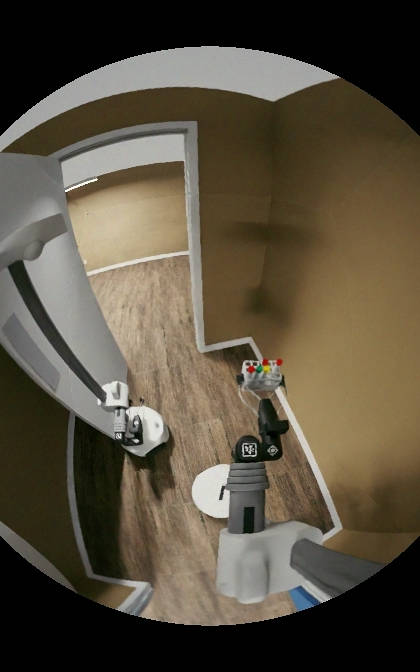

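>>> execute_actions([
  {"r2": {"base": {"translate_m": 0.42}}, "r3": {"base": {"translate_m": 0.5}}},
], cameras=[])

>>> execute_actions([
  {"r2": {"base": {"rotate_rad": 0.66}, "pace": "slow"}, "r3": {"base": {"rotate_rad": 3.0}}},
], cameras=["r2_head_left_camera", "r2_head_camera", "r3_head_camera"])

Scene clock: 270.23 s.
r1.base_odometry: x=-0.541 y=+3.047 heading=+2.101 (m, m, rad; r1's odometry frame)
r1.turned_by_wheels: +0.000 (rad since the last result)
r1.turned_by_imu: -0.005 (rad since the last result)
r1.base_tilt: forward=+0.4 right=-0.4 (deg)
r1.lidar_m: 1.43 1.57 0.43 0.46 0.78 1.03 0.79 0.29 0.25 0.83 0.83 1.09
r1.base_status: not commanded
r1.joint_positions: lift_m=+0.280 arm_m=-0.002 wrist_yaw_rad=+3.170 wrist_pitch_rad=+0.000 wrist_roll_rad=-0.002 gripper_m=+0.057
r1.joint_status: not commanded
r1.motor_effort: lift_m=+17(18) arm_m=+0(0) wrist_yaw_rad=+1(0) wrist_pitch_rad=-7(5) wrist_roll_rad=+1(1) gripper_m=-2(3) wheel_0=+5(5) wheel_1=+2(2) wheel_2=-4(4) (%)
r1.hand_pose: x=-0.1224 y=+0.0791 z=+0.4579 quat_wxyz=(-0.014, +0.000, -0.001, +1.000) (m; r1's base frame)
r1.wrist_depth_mm: - - 133 - - - 891 / - 107 134 - - - 891 / - 114 135 - - - 904 / 138 136 221 - - - 904 / 214 535 809 - - - 917 / 214 500 194 1499 193 1366 917 / 214 459 891 - 1060 946 917
r2.base_odometry: x=+3.486 y=+0.622 heading=+0.101 (m, m, rad; r2's odometry frame)
r2.turned_by_wheels: +0.000 (rad since the last result)
r2.turned_by_imu: +0.003 (rad since the last result)
r2.base_tilt: forward=+0.0 right=-0.3 (deg)
r2.lidar_m: 0.41 1.00 0.55 0.43 0.52 1.52 1.43 1.23 0.78 0.62 0.62 0.45
r2.base_status: done
r2.joint_positions: lift_m=+0.860 arm_m=+0.004 wrist_yaw_rad=+0.000 wrist_pitch_rad=+0.124 wrist_roll_rad=-0.003 gripper_m=+0.070
r2.joint_status: not commanded
r2.motor_effort: lift_m=+21(21) arm_m=-6(6) wrist_yaw_rad=-1(2) wrist_pitch_rad=-8(9) wrist_roll_rad=-1(1) gripper_m=-16(20) wheel_0=-1(6) wheel_1=+0(5) wheel_2=+2(10) (%)
r2.hand_pose: x=+0.4607 y=-0.0874 z=+1.0025 quat_wxyz=(+0.998, -0.001, +0.062, +0.000) (m; r2's base frame)
r2.wrist_depth_mm: - 699 732 798 842 603 488 / - 723 759 820 854 615 488 / - 741 741 820 842 627 492 / - 768 181 183 768 627 500 / - 778 183 186 213 634 508 / - 183 185 189 204 182 504 / 1756 809 193 - 202 654 508
r3.base_odometry: x=+5.316 y=+2.862 heading=+0.333 (m, m, rad; r3's odometry frame)
r3.turned_by_wheels: +0.000 (rad since the last result)
r3.turned_by_imu: +0.002 (rad since the last result)
r3.base_tilt: forward=-0.8 right=+0.0 (deg)
r3.lidar_m: 1.58 1.65 1.83 1.74 1.80 1.60 1.19 1.04 2.22 2.31 2.28 1.64
r3.base_status: done
r3.joint_positions: lift_m=+0.213 arm_m=-0.002 wrist_yaw_rad=+3.175 wrist_pitch_rad=+0.015 wrist_roll_rad=+0.002 gripper_m=+0.057
r3.joint_status: not commanded
r3.motor_effort: lift_m=+20(19) arm_m=+1(0) wrist_yaw_rad=+2(0) wrist_pitch_rad=-6(5) wrist_roll_rad=-1(2) gripper_m=-4(3) wheel_0=-1(7) wheel_1=+1(12) wheel_2=+0(8) (%)
r3.hand_pose: x=-0.1223 y=+0.0778 z=+0.3868 quat_wxyz=(-0.017, -0.008, +0.001, +1.000) (m; r3's base frame)
r3.wrist_depth_mm: - 140 140 1464 1618 1618 1618 / - - 138 1499 1618 1618 1618 / - 107 138 1499 1618 1618 1576 / - 121 143 1499 1708 1618 1576 / 192 1138 1281 1499 1661 1618 1576 / 211 1160 205 1397 193 1464 1397 / 209 1008 946 111 991 904 976
pictures: none
No camera images: the call's "cameras" was empty. Leave "cameras" out to get every camera's image.

Scene clock: 273.00 s.
r1.base_odometry: x=-0.541 y=+3.047 heading=+2.101 (m, m, rad; r1's odometry frame)
r1.turned_by_wheels: +0.000 (rad since the last result)
r1.turned_by_imu: -0.001 (rad since the last result)
r1.base_tilt: forward=+0.4 right=-0.4 (deg)
r1.lidar_m: 1.41 1.54 0.43 0.45 0.51 1.05 0.77 0.28 0.25 0.82 0.84 1.10
r1.base_status: not commanded
r1.joint_positions: lift_m=+0.280 arm_m=-0.002 wrist_yaw_rad=+3.170 wrist_pitch_rad=+0.000 wrist_roll_rad=-0.002 gripper_m=+0.057
r1.joint_status: not commanded
r1.motor_effort: lift_m=+17(17) arm_m=+0(0) wrist_yaw_rad=+0(1) wrist_pitch_rad=-7(6) wrist_roll_rad=-2(0) gripper_m=-3(2) wheel_0=+5(5) wheel_1=+2(2) wheel_2=-4(4) (%)
r1.hand_pose: x=-0.1224 y=+0.0791 z=+0.4579 quat_wxyz=(-0.014, +0.000, -0.001, +1.000) (m; r1's base frame)
r1.wrist_depth_mm: - - 133 - - - 904 / - 107 134 - - - 891 / - 114 135 - - - 904 / 138 136 221 - - - 917 / 214 535 798 - - - 917 / 213 496 194 1499 193 1336 904 / 214 462 891 - 1078 931 917
r2.base_odometry: x=+3.486 y=+0.622 heading=+0.761 (m, m, rad; r2's odometry frame)
r2.turned_by_wheels: +0.660 (rad since the last result)
r2.turned_by_imu: +0.656 (rad since the last result)
r2.base_tilt: forward=+0.1 right=-0.2 (deg)
r2.lidar_m: 0.41 0.49 0.42 1.45 1.49 1.28 1.14 0.70 0.60 0.61 0.78 0.44
r2.base_status: done
r2.joint_positions: lift_m=+0.860 arm_m=+0.004 wrist_yaw_rad=+0.000 wrist_pitch_rad=+0.124 wrist_roll_rad=-0.003 gripper_m=+0.070
r2.joint_status: not commanded
r2.motor_effort: lift_m=+21(21) arm_m=-5(6) wrist_yaw_rad=-2(2) wrist_pitch_rad=-8(9) wrist_roll_rad=-1(2) gripper_m=-17(16) wheel_0=-2(6) wheel_1=-1(5) wheel_2=-2(7) (%)
r2.hand_pose: x=+0.4607 y=-0.0874 z=+1.0025 quat_wxyz=(+0.998, -0.001, +0.062, +0.000) (m; r2's base frame)
r2.wrist_depth_mm: 778 1025 - - - 627 603 / 768 1025 - - - 647 615 / 788 1025 - - - 668 627 / 788 1042 181 183 - 668 640 / 788 991 183 186 213 683 647 / 788 183 185 189 204 182 661 / 820 1008 193 - 202 723 683
r3.base_odometry: x=+5.316 y=+2.862 heading=-2.950 (m, m, rad; r3's odometry frame)
r3.turned_by_wheels: +3.000 (rad since the last result)
r3.turned_by_imu: +3.017 (rad since the last result)
r3.base_tilt: forward=-0.7 right=+0.0 (deg)
r3.lidar_m: 1.50 1.53 1.95 2.30 2.35 1.72 1.58 1.64 1.94 1.72 1.77 1.67
r3.base_status: done
r3.joint_positions: lift_m=+0.213 arm_m=-0.002 wrist_yaw_rad=+3.175 wrist_pitch_rad=+0.015 wrist_roll_rad=+0.002 gripper_m=+0.057
r3.joint_status: not commanded
r3.motor_effort: lift_m=+19(20) arm_m=+1(1) wrist_yaw_rad=+2(0) wrist_pitch_rad=-6(5) wrist_roll_rad=-2(3) gripper_m=-4(4) wheel_0=-2(7) wheel_1=+2(8) wheel_2=-1(8) (%)
r3.hand_pose: x=-0.1223 y=+0.0778 z=+0.3868 quat_wxyz=(-0.017, -0.008, +0.001, +1.000) (m; r3's base frame)
r3.wrist_depth_mm: - 140 140 1756 1756 1756 1808 / - - 138 1756 1808 1808 1863 / - 107 138 1708 1808 1808 1808 / - 121 143 1756 1808 1808 1808 / 192 1708 1756 1708 1808 1756 1808 / 211 1537 205 1499 194 1464 1430 / 210 1008 960 111 991 904 991
pictures: r2_head_camera, r2_head_left_camera, r3_head_camera
Images, in order (width x height): r2_head_camera 420x560, r2_head_left_camera 420x672, r3_head_camera 420x560.

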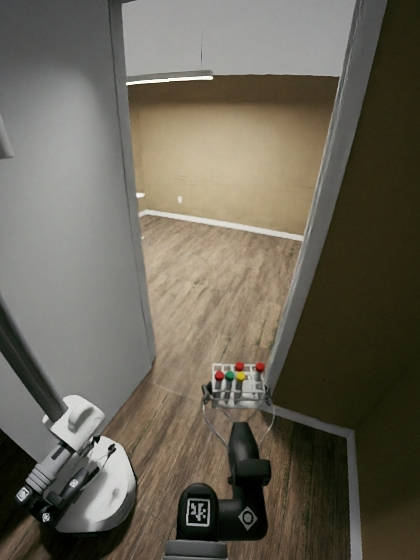

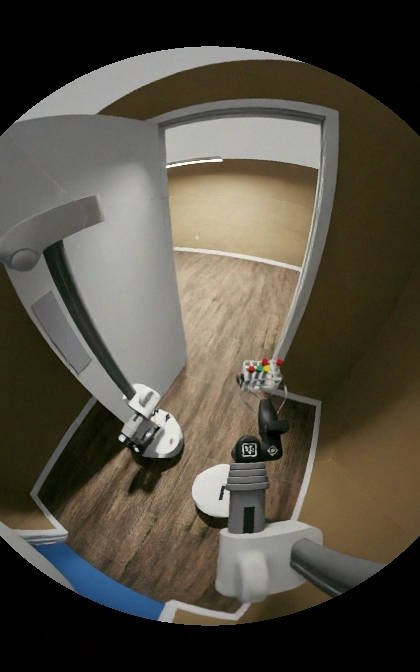

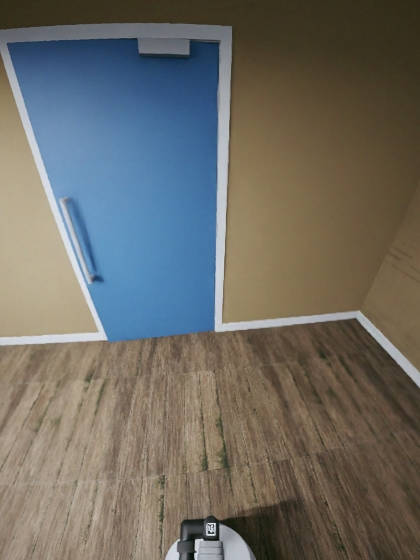

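>>> execute_actions([
  {"r2": {"base": {"translate_m": 0.3}}},
], cameras=["r2_head_left_camera", "r1_head_left_camera"])

Scene clock: 282.20 s.
r1.base_odometry: x=-0.541 y=+3.047 heading=+2.101 (m, m, rad; r1's odometry frame)
r1.turned_by_wheels: +0.000 (rad since the last result)
r1.turned_by_imu: -0.003 (rad since the last result)
r1.base_tilt: forward=+0.3 right=-0.3 (deg)
r1.lidar_m: 1.42 1.52 1.32 0.33 0.31 0.60 0.78 0.27 0.25 0.82 0.83 1.09
r1.base_status: not commanded
r1.joint_positions: lift_m=+0.280 arm_m=-0.002 wrist_yaw_rad=+3.170 wrist_pitch_rad=+0.000 wrist_roll_rad=-0.002 gripper_m=+0.057
r1.joint_status: not commanded
r1.motor_effort: lift_m=+17(17) arm_m=+0(0) wrist_yaw_rad=+0(0) wrist_pitch_rad=-5(5) wrist_roll_rad=-1(1) gripper_m=-2(3) wheel_0=+5(5) wheel_1=+2(1) wheel_2=-4(4) (%)
r1.hand_pose: x=-0.1224 y=+0.0791 z=+0.4579 quat_wxyz=(-0.014, +0.000, -0.001, +1.000) (m; r1's base frame)
r1.wrist_depth_mm: - - 134 - - - 891 / - 107 134 - - - 891 / - 114 135 - - - 904 / 138 137 221 - - - 904 / 214 530 798 - - - 917 / 215 500 195 1464 193 1366 904 / 215 462 878 - 1078 931 904
r2.base_odometry: x=+3.704 y=+0.829 heading=+0.761 (m, m, rad; r2's odometry frame)
r2.turned_by_wheels: +0.000 (rad since the last result)
r2.turned_by_imu: +0.002 (rad since the last result)
r2.base_tilt: forward=+0.0 right=-0.2 (deg)
r2.lidar_m: 0.41 0.78 0.33 0.32 1.67 1.58 1.33 0.81 0.73 0.74 0.80 0.46
r2.base_status: done
r2.joint_positions: lift_m=+0.860 arm_m=+0.003 wrist_yaw_rad=+0.000 wrist_pitch_rad=+0.124 wrist_roll_rad=-0.003 gripper_m=+0.070
r2.joint_status: not commanded
r2.motor_effort: lift_m=+21(21) arm_m=-6(6) wrist_yaw_rad=-2(2) wrist_pitch_rad=-9(9) wrist_roll_rad=+0(1) gripper_m=-19(14) wheel_0=+2(7) wheel_1=-1(6) wheel_2=+1(10) (%)
r2.hand_pose: x=+0.4607 y=-0.0874 z=+1.0025 quat_wxyz=(+0.998, -0.001, +0.062, +0.000) (m; r2's base frame)
r2.wrist_depth_mm: 699 - - - - - 404 / 699 - - - - - 413 / 707 - - - - - 413 / 691 - 180 183 - - 404 / 683 - 183 186 213 - 404 / 683 183 185 189 204 181 402 / 699 1661 193 - 202 1708 410
r3.base_odometry: x=+5.316 y=+2.862 heading=-2.950 (m, m, rad; r3's odometry frame)
r3.turned_by_wheels: +0.000 (rad since the last result)
r3.turned_by_imu: +0.001 (rad since the last result)
r3.base_tilt: forward=-0.7 right=+0.0 (deg)
r3.lidar_m: 1.52 1.54 1.94 2.29 2.36 1.74 1.59 1.60 1.94 1.72 1.75 1.67
r3.base_status: not commanded
r3.joint_positions: lift_m=+0.213 arm_m=-0.002 wrist_yaw_rad=+3.175 wrist_pitch_rad=+0.015 wrist_roll_rad=+0.002 gripper_m=+0.057
r3.joint_status: not commanded
r3.motor_effort: lift_m=+19(20) arm_m=+0(1) wrist_yaw_rad=+0(1) wrist_pitch_rad=-6(6) wrist_roll_rad=-2(1) gripper_m=-6(4) wheel_0=-1(1) wheel_1=+2(2) wheel_2=+0(0) (%)
r3.hand_pose: x=-0.1223 y=+0.0778 z=+0.3868 quat_wxyz=(-0.017, -0.008, +0.001, +1.000) (m; r3's base frame)
r3.wrist_depth_mm: - 140 140 1808 1808 1808 1808 / - - 138 1708 1808 1808 1863 / - 107 138 1708 1708 1808 1863 / - 121 143 1756 1756 1808 1808 / 192 1708 1708 1756 1708 1756 1863 / 211 1537 206 1537 193 1464 1430 / 209 1008 960 111 991 891 991
pictures: r1_head_left_camera, r2_head_left_camera
Images, in order (width x height): r1_head_left_camera 420x672, r2_head_left_camera 420x672.

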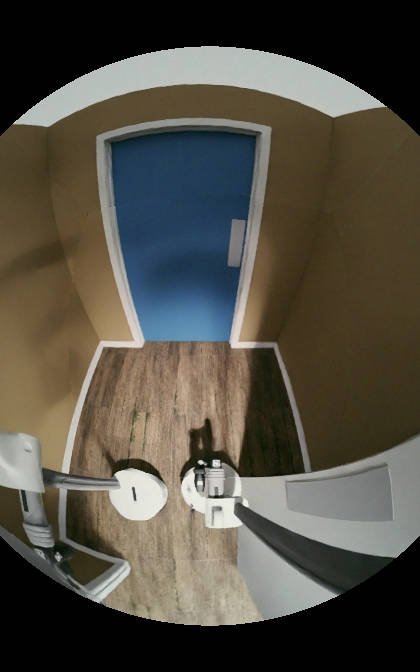

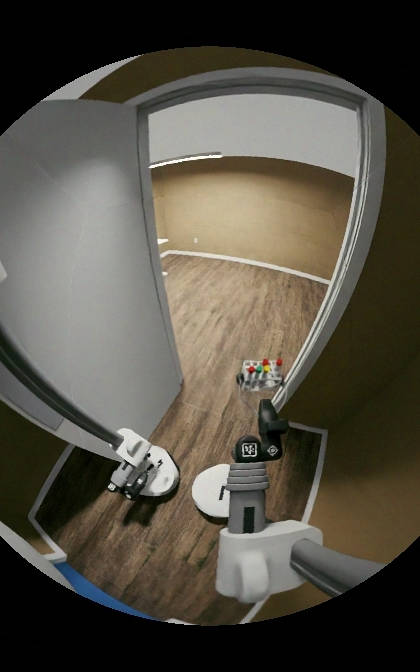

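>>> execute_actions([
  {"r2": {"base": {"translate_m": 1.5}}},
], cameras=[])

>>> execute_actions([
  {"r2": {"base": {"rotate_rad": 0.9}, "pace": "slow"}, "r1": {"base": {"translate_m": 0.5}}},
], cameras=["r2_head_camera", "r2_wrist_camera", "r1_wrist_camera"])

Scene clock: 293.43 s.
r1.base_odometry: x=-0.541 y=+3.047 heading=+2.101 (m, m, rad; r1's odometry frame)
r1.turned_by_wheels: +0.000 (rad since the last result)
r1.turned_by_imu: -0.004 (rad since the last result)
r1.base_tilt: forward=+0.4 right=-0.3 (deg)
r1.lidar_m: 1.43 1.53 1.32 1.24 1.19 1.03 0.78 0.29 0.25 0.82 0.81 1.10
r1.base_status: not commanded
r1.joint_positions: lift_m=+0.280 arm_m=-0.002 wrist_yaw_rad=+3.170 wrist_pitch_rad=+0.000 wrist_roll_rad=-0.002 gripper_m=+0.057
r1.joint_status: not commanded
r1.motor_effort: lift_m=+17(17) arm_m=+0(0) wrist_yaw_rad=+1(1) wrist_pitch_rad=-7(8) wrist_roll_rad=-3(1) gripper_m=-4(4) wheel_0=+5(5) wheel_1=+1(2) wheel_2=-4(4) (%)
r1.hand_pose: x=-0.1224 y=+0.0791 z=+0.4579 quat_wxyz=(-0.014, +0.000, -0.001, +1.000) (m; r1's base frame)
r1.wrist_depth_mm: - - 133 1537 - - 878 / - 107 134 - - - 904 / - 114 135 - - - 904 / 138 137 221 - - - 904 / 214 530 788 1576 - - 904 / 215 500 194 1397 192 1366 904 / 214 462 878 - 1078 946 904
r2.base_odometry: x=+4.790 y=+1.864 heading=+0.761 (m, m, rad; r2's odometry frame)
r2.turned_by_wheels: +0.000 (rad since the last result)
r2.turned_by_imu: +0.002 (rad since the last result)
r2.base_tilt: forward=+0.0 right=-0.3 (deg)
r2.lidar_m: 0.42 1.88 1.67 1.03 0.61 0.60 1.35 0.85 1.38 2.29 2.80 0.45
r2.base_status: done
r2.joint_positions: lift_m=+0.860 arm_m=+0.003 wrist_yaw_rad=+0.000 wrist_pitch_rad=+0.124 wrist_roll_rad=-0.003 gripper_m=+0.070
r2.joint_status: not commanded
r2.motor_effort: lift_m=+21(21) arm_m=-6(6) wrist_yaw_rad=-2(1) wrist_pitch_rad=-8(8) wrist_roll_rad=+0(1) gripper_m=-22(22) wheel_0=-1(7) wheel_1=+1(5) wheel_2=+2(9) (%)
r2.hand_pose: x=+0.4607 y=-0.0874 z=+1.0025 quat_wxyz=(+0.998, -0.001, +0.062, +0.000) (m; r2's base frame)
r2.wrist_depth_mm: - - - - - 1983 1863 / - - - - - - 1983 / - - - - - - 1921 / - - 181 183 - - 1921 / - - 183 186 213 - - / - 183 185 189 204 181 - / 1808 1756 193 - 202 1756 1708
r3.base_odometry: x=+5.316 y=+2.862 heading=-2.950 (m, m, rad; r3's odometry frame)
r3.turned_by_wheels: +0.000 (rad since the last result)
r3.turned_by_imu: +0.001 (rad since the last result)
r3.base_tilt: forward=-0.7 right=-0.1 (deg)
r3.lidar_m: 1.53 1.55 1.96 2.31 2.34 1.74 1.58 1.61 1.94 1.74 1.75 1.67
r3.base_status: not commanded
r3.joint_positions: lift_m=+0.213 arm_m=-0.002 wrist_yaw_rad=+3.175 wrist_pitch_rad=+0.015 wrist_roll_rad=+0.002 gripper_m=+0.057
r3.joint_status: not commanded
r3.motor_effort: lift_m=+19(19) arm_m=+1(1) wrist_yaw_rad=+0(0) wrist_pitch_rad=-6(5) wrist_roll_rad=-1(3) gripper_m=-4(3) wheel_0=-2(2) wheel_1=+2(2) wheel_2=+0(1) (%)
r3.hand_pose: x=-0.1223 y=+0.0778 z=+0.3868 quat_wxyz=(-0.017, -0.008, +0.001, +1.000) (m; r3's base frame)
r3.wrist_depth_mm: - 140 139 1756 1808 1808 1808 / - - 139 1708 1756 1756 1808 / - 107 138 1756 1756 1756 1808 / - 121 142 1756 1756 1808 1756 / 192 1708 1708 1808 1756 1808 1808 / 211 1576 206 1537 193 1464 1430 / 209 1025 960 111 976 891 976
pictures: none
No camera images: the call's "cameras" was empty. Leave "cameras" out to get every camera's image.

Scene clock: 296.57 s.
r1.base_odometry: x=-0.794 y=+3.478 heading=+2.101 (m, m, rad; r1's odometry frame)
r1.turned_by_wheels: +0.000 (rad since the last result)
r1.turned_by_imu: -0.004 (rad since the last result)
r1.base_tilt: forward=+0.3 right=-0.4 (deg)
r1.lidar_m: 0.92 1.01 1.24 1.26 1.31 0.52 0.49 1.17 0.83 0.77 0.81 0.95
r1.base_status: done
r1.joint_positions: lift_m=+0.280 arm_m=-0.002 wrist_yaw_rad=+3.170 wrist_pitch_rad=+0.000 wrist_roll_rad=-0.002 gripper_m=+0.057
r1.joint_status: not commanded
r1.motor_effort: lift_m=+17(17) arm_m=+0(0) wrist_yaw_rad=+1(1) wrist_pitch_rad=-6(6) wrist_roll_rad=-3(0) gripper_m=-2(2) wheel_0=+2(13) wheel_1=+2(5) wheel_2=-1(17) (%)
r1.hand_pose: x=-0.1224 y=+0.0791 z=+0.4579 quat_wxyz=(-0.014, +0.000, -0.001, +1.000) (m; r1's base frame)
r1.wrist_depth_mm: - - 133 661 - 1366 1366 / - 107 134 723 - 1397 1336 / - 114 135 609 - 1397 1366 / 138 136 221 723 - 1397 1366 / 214 1397 1366 723 - 1397 1430 / 214 1366 194 615 193 1366 1397 / 214 946 1078 - 1078 976 1042
r2.base_odometry: x=+4.790 y=+1.864 heading=+1.661 (m, m, rad; r2's odometry frame)
r2.turned_by_wheels: +0.900 (rad since the last result)
r2.turned_by_imu: +0.895 (rad since the last result)
r2.base_tilt: forward=+0.0 right=-0.3 (deg)
r2.lidar_m: 0.40 1.29 0.69 0.62 1.03 0.86 1.05 2.27 2.55 2.56 2.54 0.45
r2.base_status: done
r2.joint_positions: lift_m=+0.860 arm_m=+0.003 wrist_yaw_rad=+0.000 wrist_pitch_rad=+0.124 wrist_roll_rad=-0.003 gripper_m=+0.070
r2.joint_status: not commanded
r2.motor_effort: lift_m=+21(21) arm_m=-6(6) wrist_yaw_rad=-1(1) wrist_pitch_rad=-8(9) wrist_roll_rad=-1(1) gripper_m=-17(20) wheel_0=-2(7) wheel_1=+0(5) wheel_2=-1(5) (%)
r2.hand_pose: x=+0.4607 y=-0.0874 z=+1.0025 quat_wxyz=(+0.998, -0.001, +0.062, +0.000) (m; r2's base frame)
r2.wrist_depth_mm: 1808 1921 - - - - - / 1921 - - - - - - / 1863 - - - - - - / 1863 - 181 183 - - - / 1921 - 183 185 213 - - / 1863 183 185 189 204 182 - / 1618 1708 192 - 202 1708 1708
r3.base_odometry: x=+5.316 y=+2.862 heading=-2.950 (m, m, rad; r3's odometry frame)
r3.turned_by_wheels: +0.000 (rad since the last result)
r3.turned_by_imu: +0.000 (rad since the last result)
r3.base_tilt: forward=-0.8 right=+0.0 (deg)
r3.lidar_m: 1.52 1.54 1.96 2.31 2.33 1.72 1.58 1.63 1.92 1.73 1.77 1.66
r3.base_status: not commanded
r3.joint_positions: lift_m=+0.213 arm_m=-0.002 wrist_yaw_rad=+3.175 wrist_pitch_rad=+0.015 wrist_roll_rad=+0.002 gripper_m=+0.057
r3.joint_status: not commanded
r3.motor_effort: lift_m=+19(19) arm_m=+0(0) wrist_yaw_rad=+1(2) wrist_pitch_rad=-6(6) wrist_roll_rad=-2(1) gripper_m=-4(5) wheel_0=-2(2) wheel_1=+2(2) wheel_2=+0(1) (%)
r3.hand_pose: x=-0.1223 y=+0.0778 z=+0.3868 quat_wxyz=(-0.017, -0.008, +0.001, +1.000) (m; r3's base frame)
r3.wrist_depth_mm: - 140 140 1756 1863 1808 1808 / - - 138 1756 1808 1863 1808 / - 107 138 1756 1756 1756 1808 / - 121 142 1756 1756 1808 1808 / 192 1708 1708 1756 1756 1756 1863 / 211 1576 205 1537 193 1464 1430 / 209 1025 960 111 991 917 991
pictures: r1_wrist_camera, r2_head_camera, r2_wrist_camera
Images, in order (width x height): r1_wrist_camera 616x392, r2_head_camera 420x560, r2_wrist_camera 616x392.

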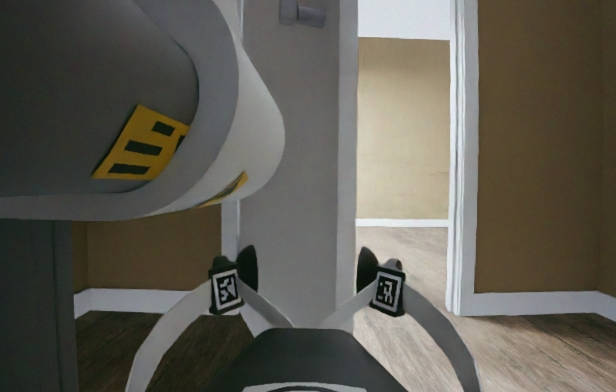

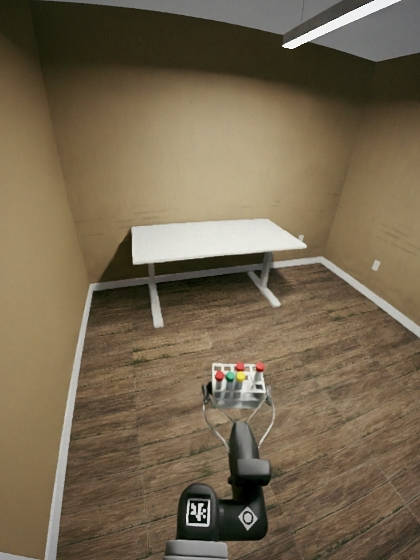

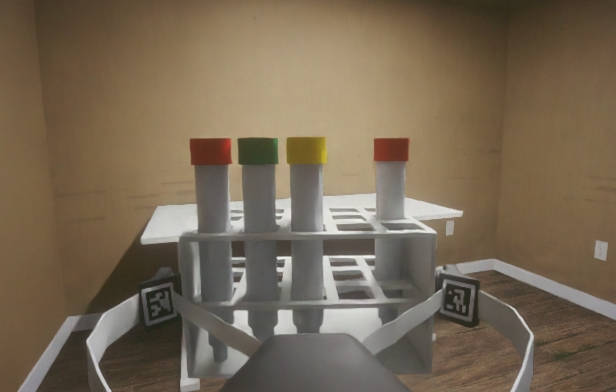

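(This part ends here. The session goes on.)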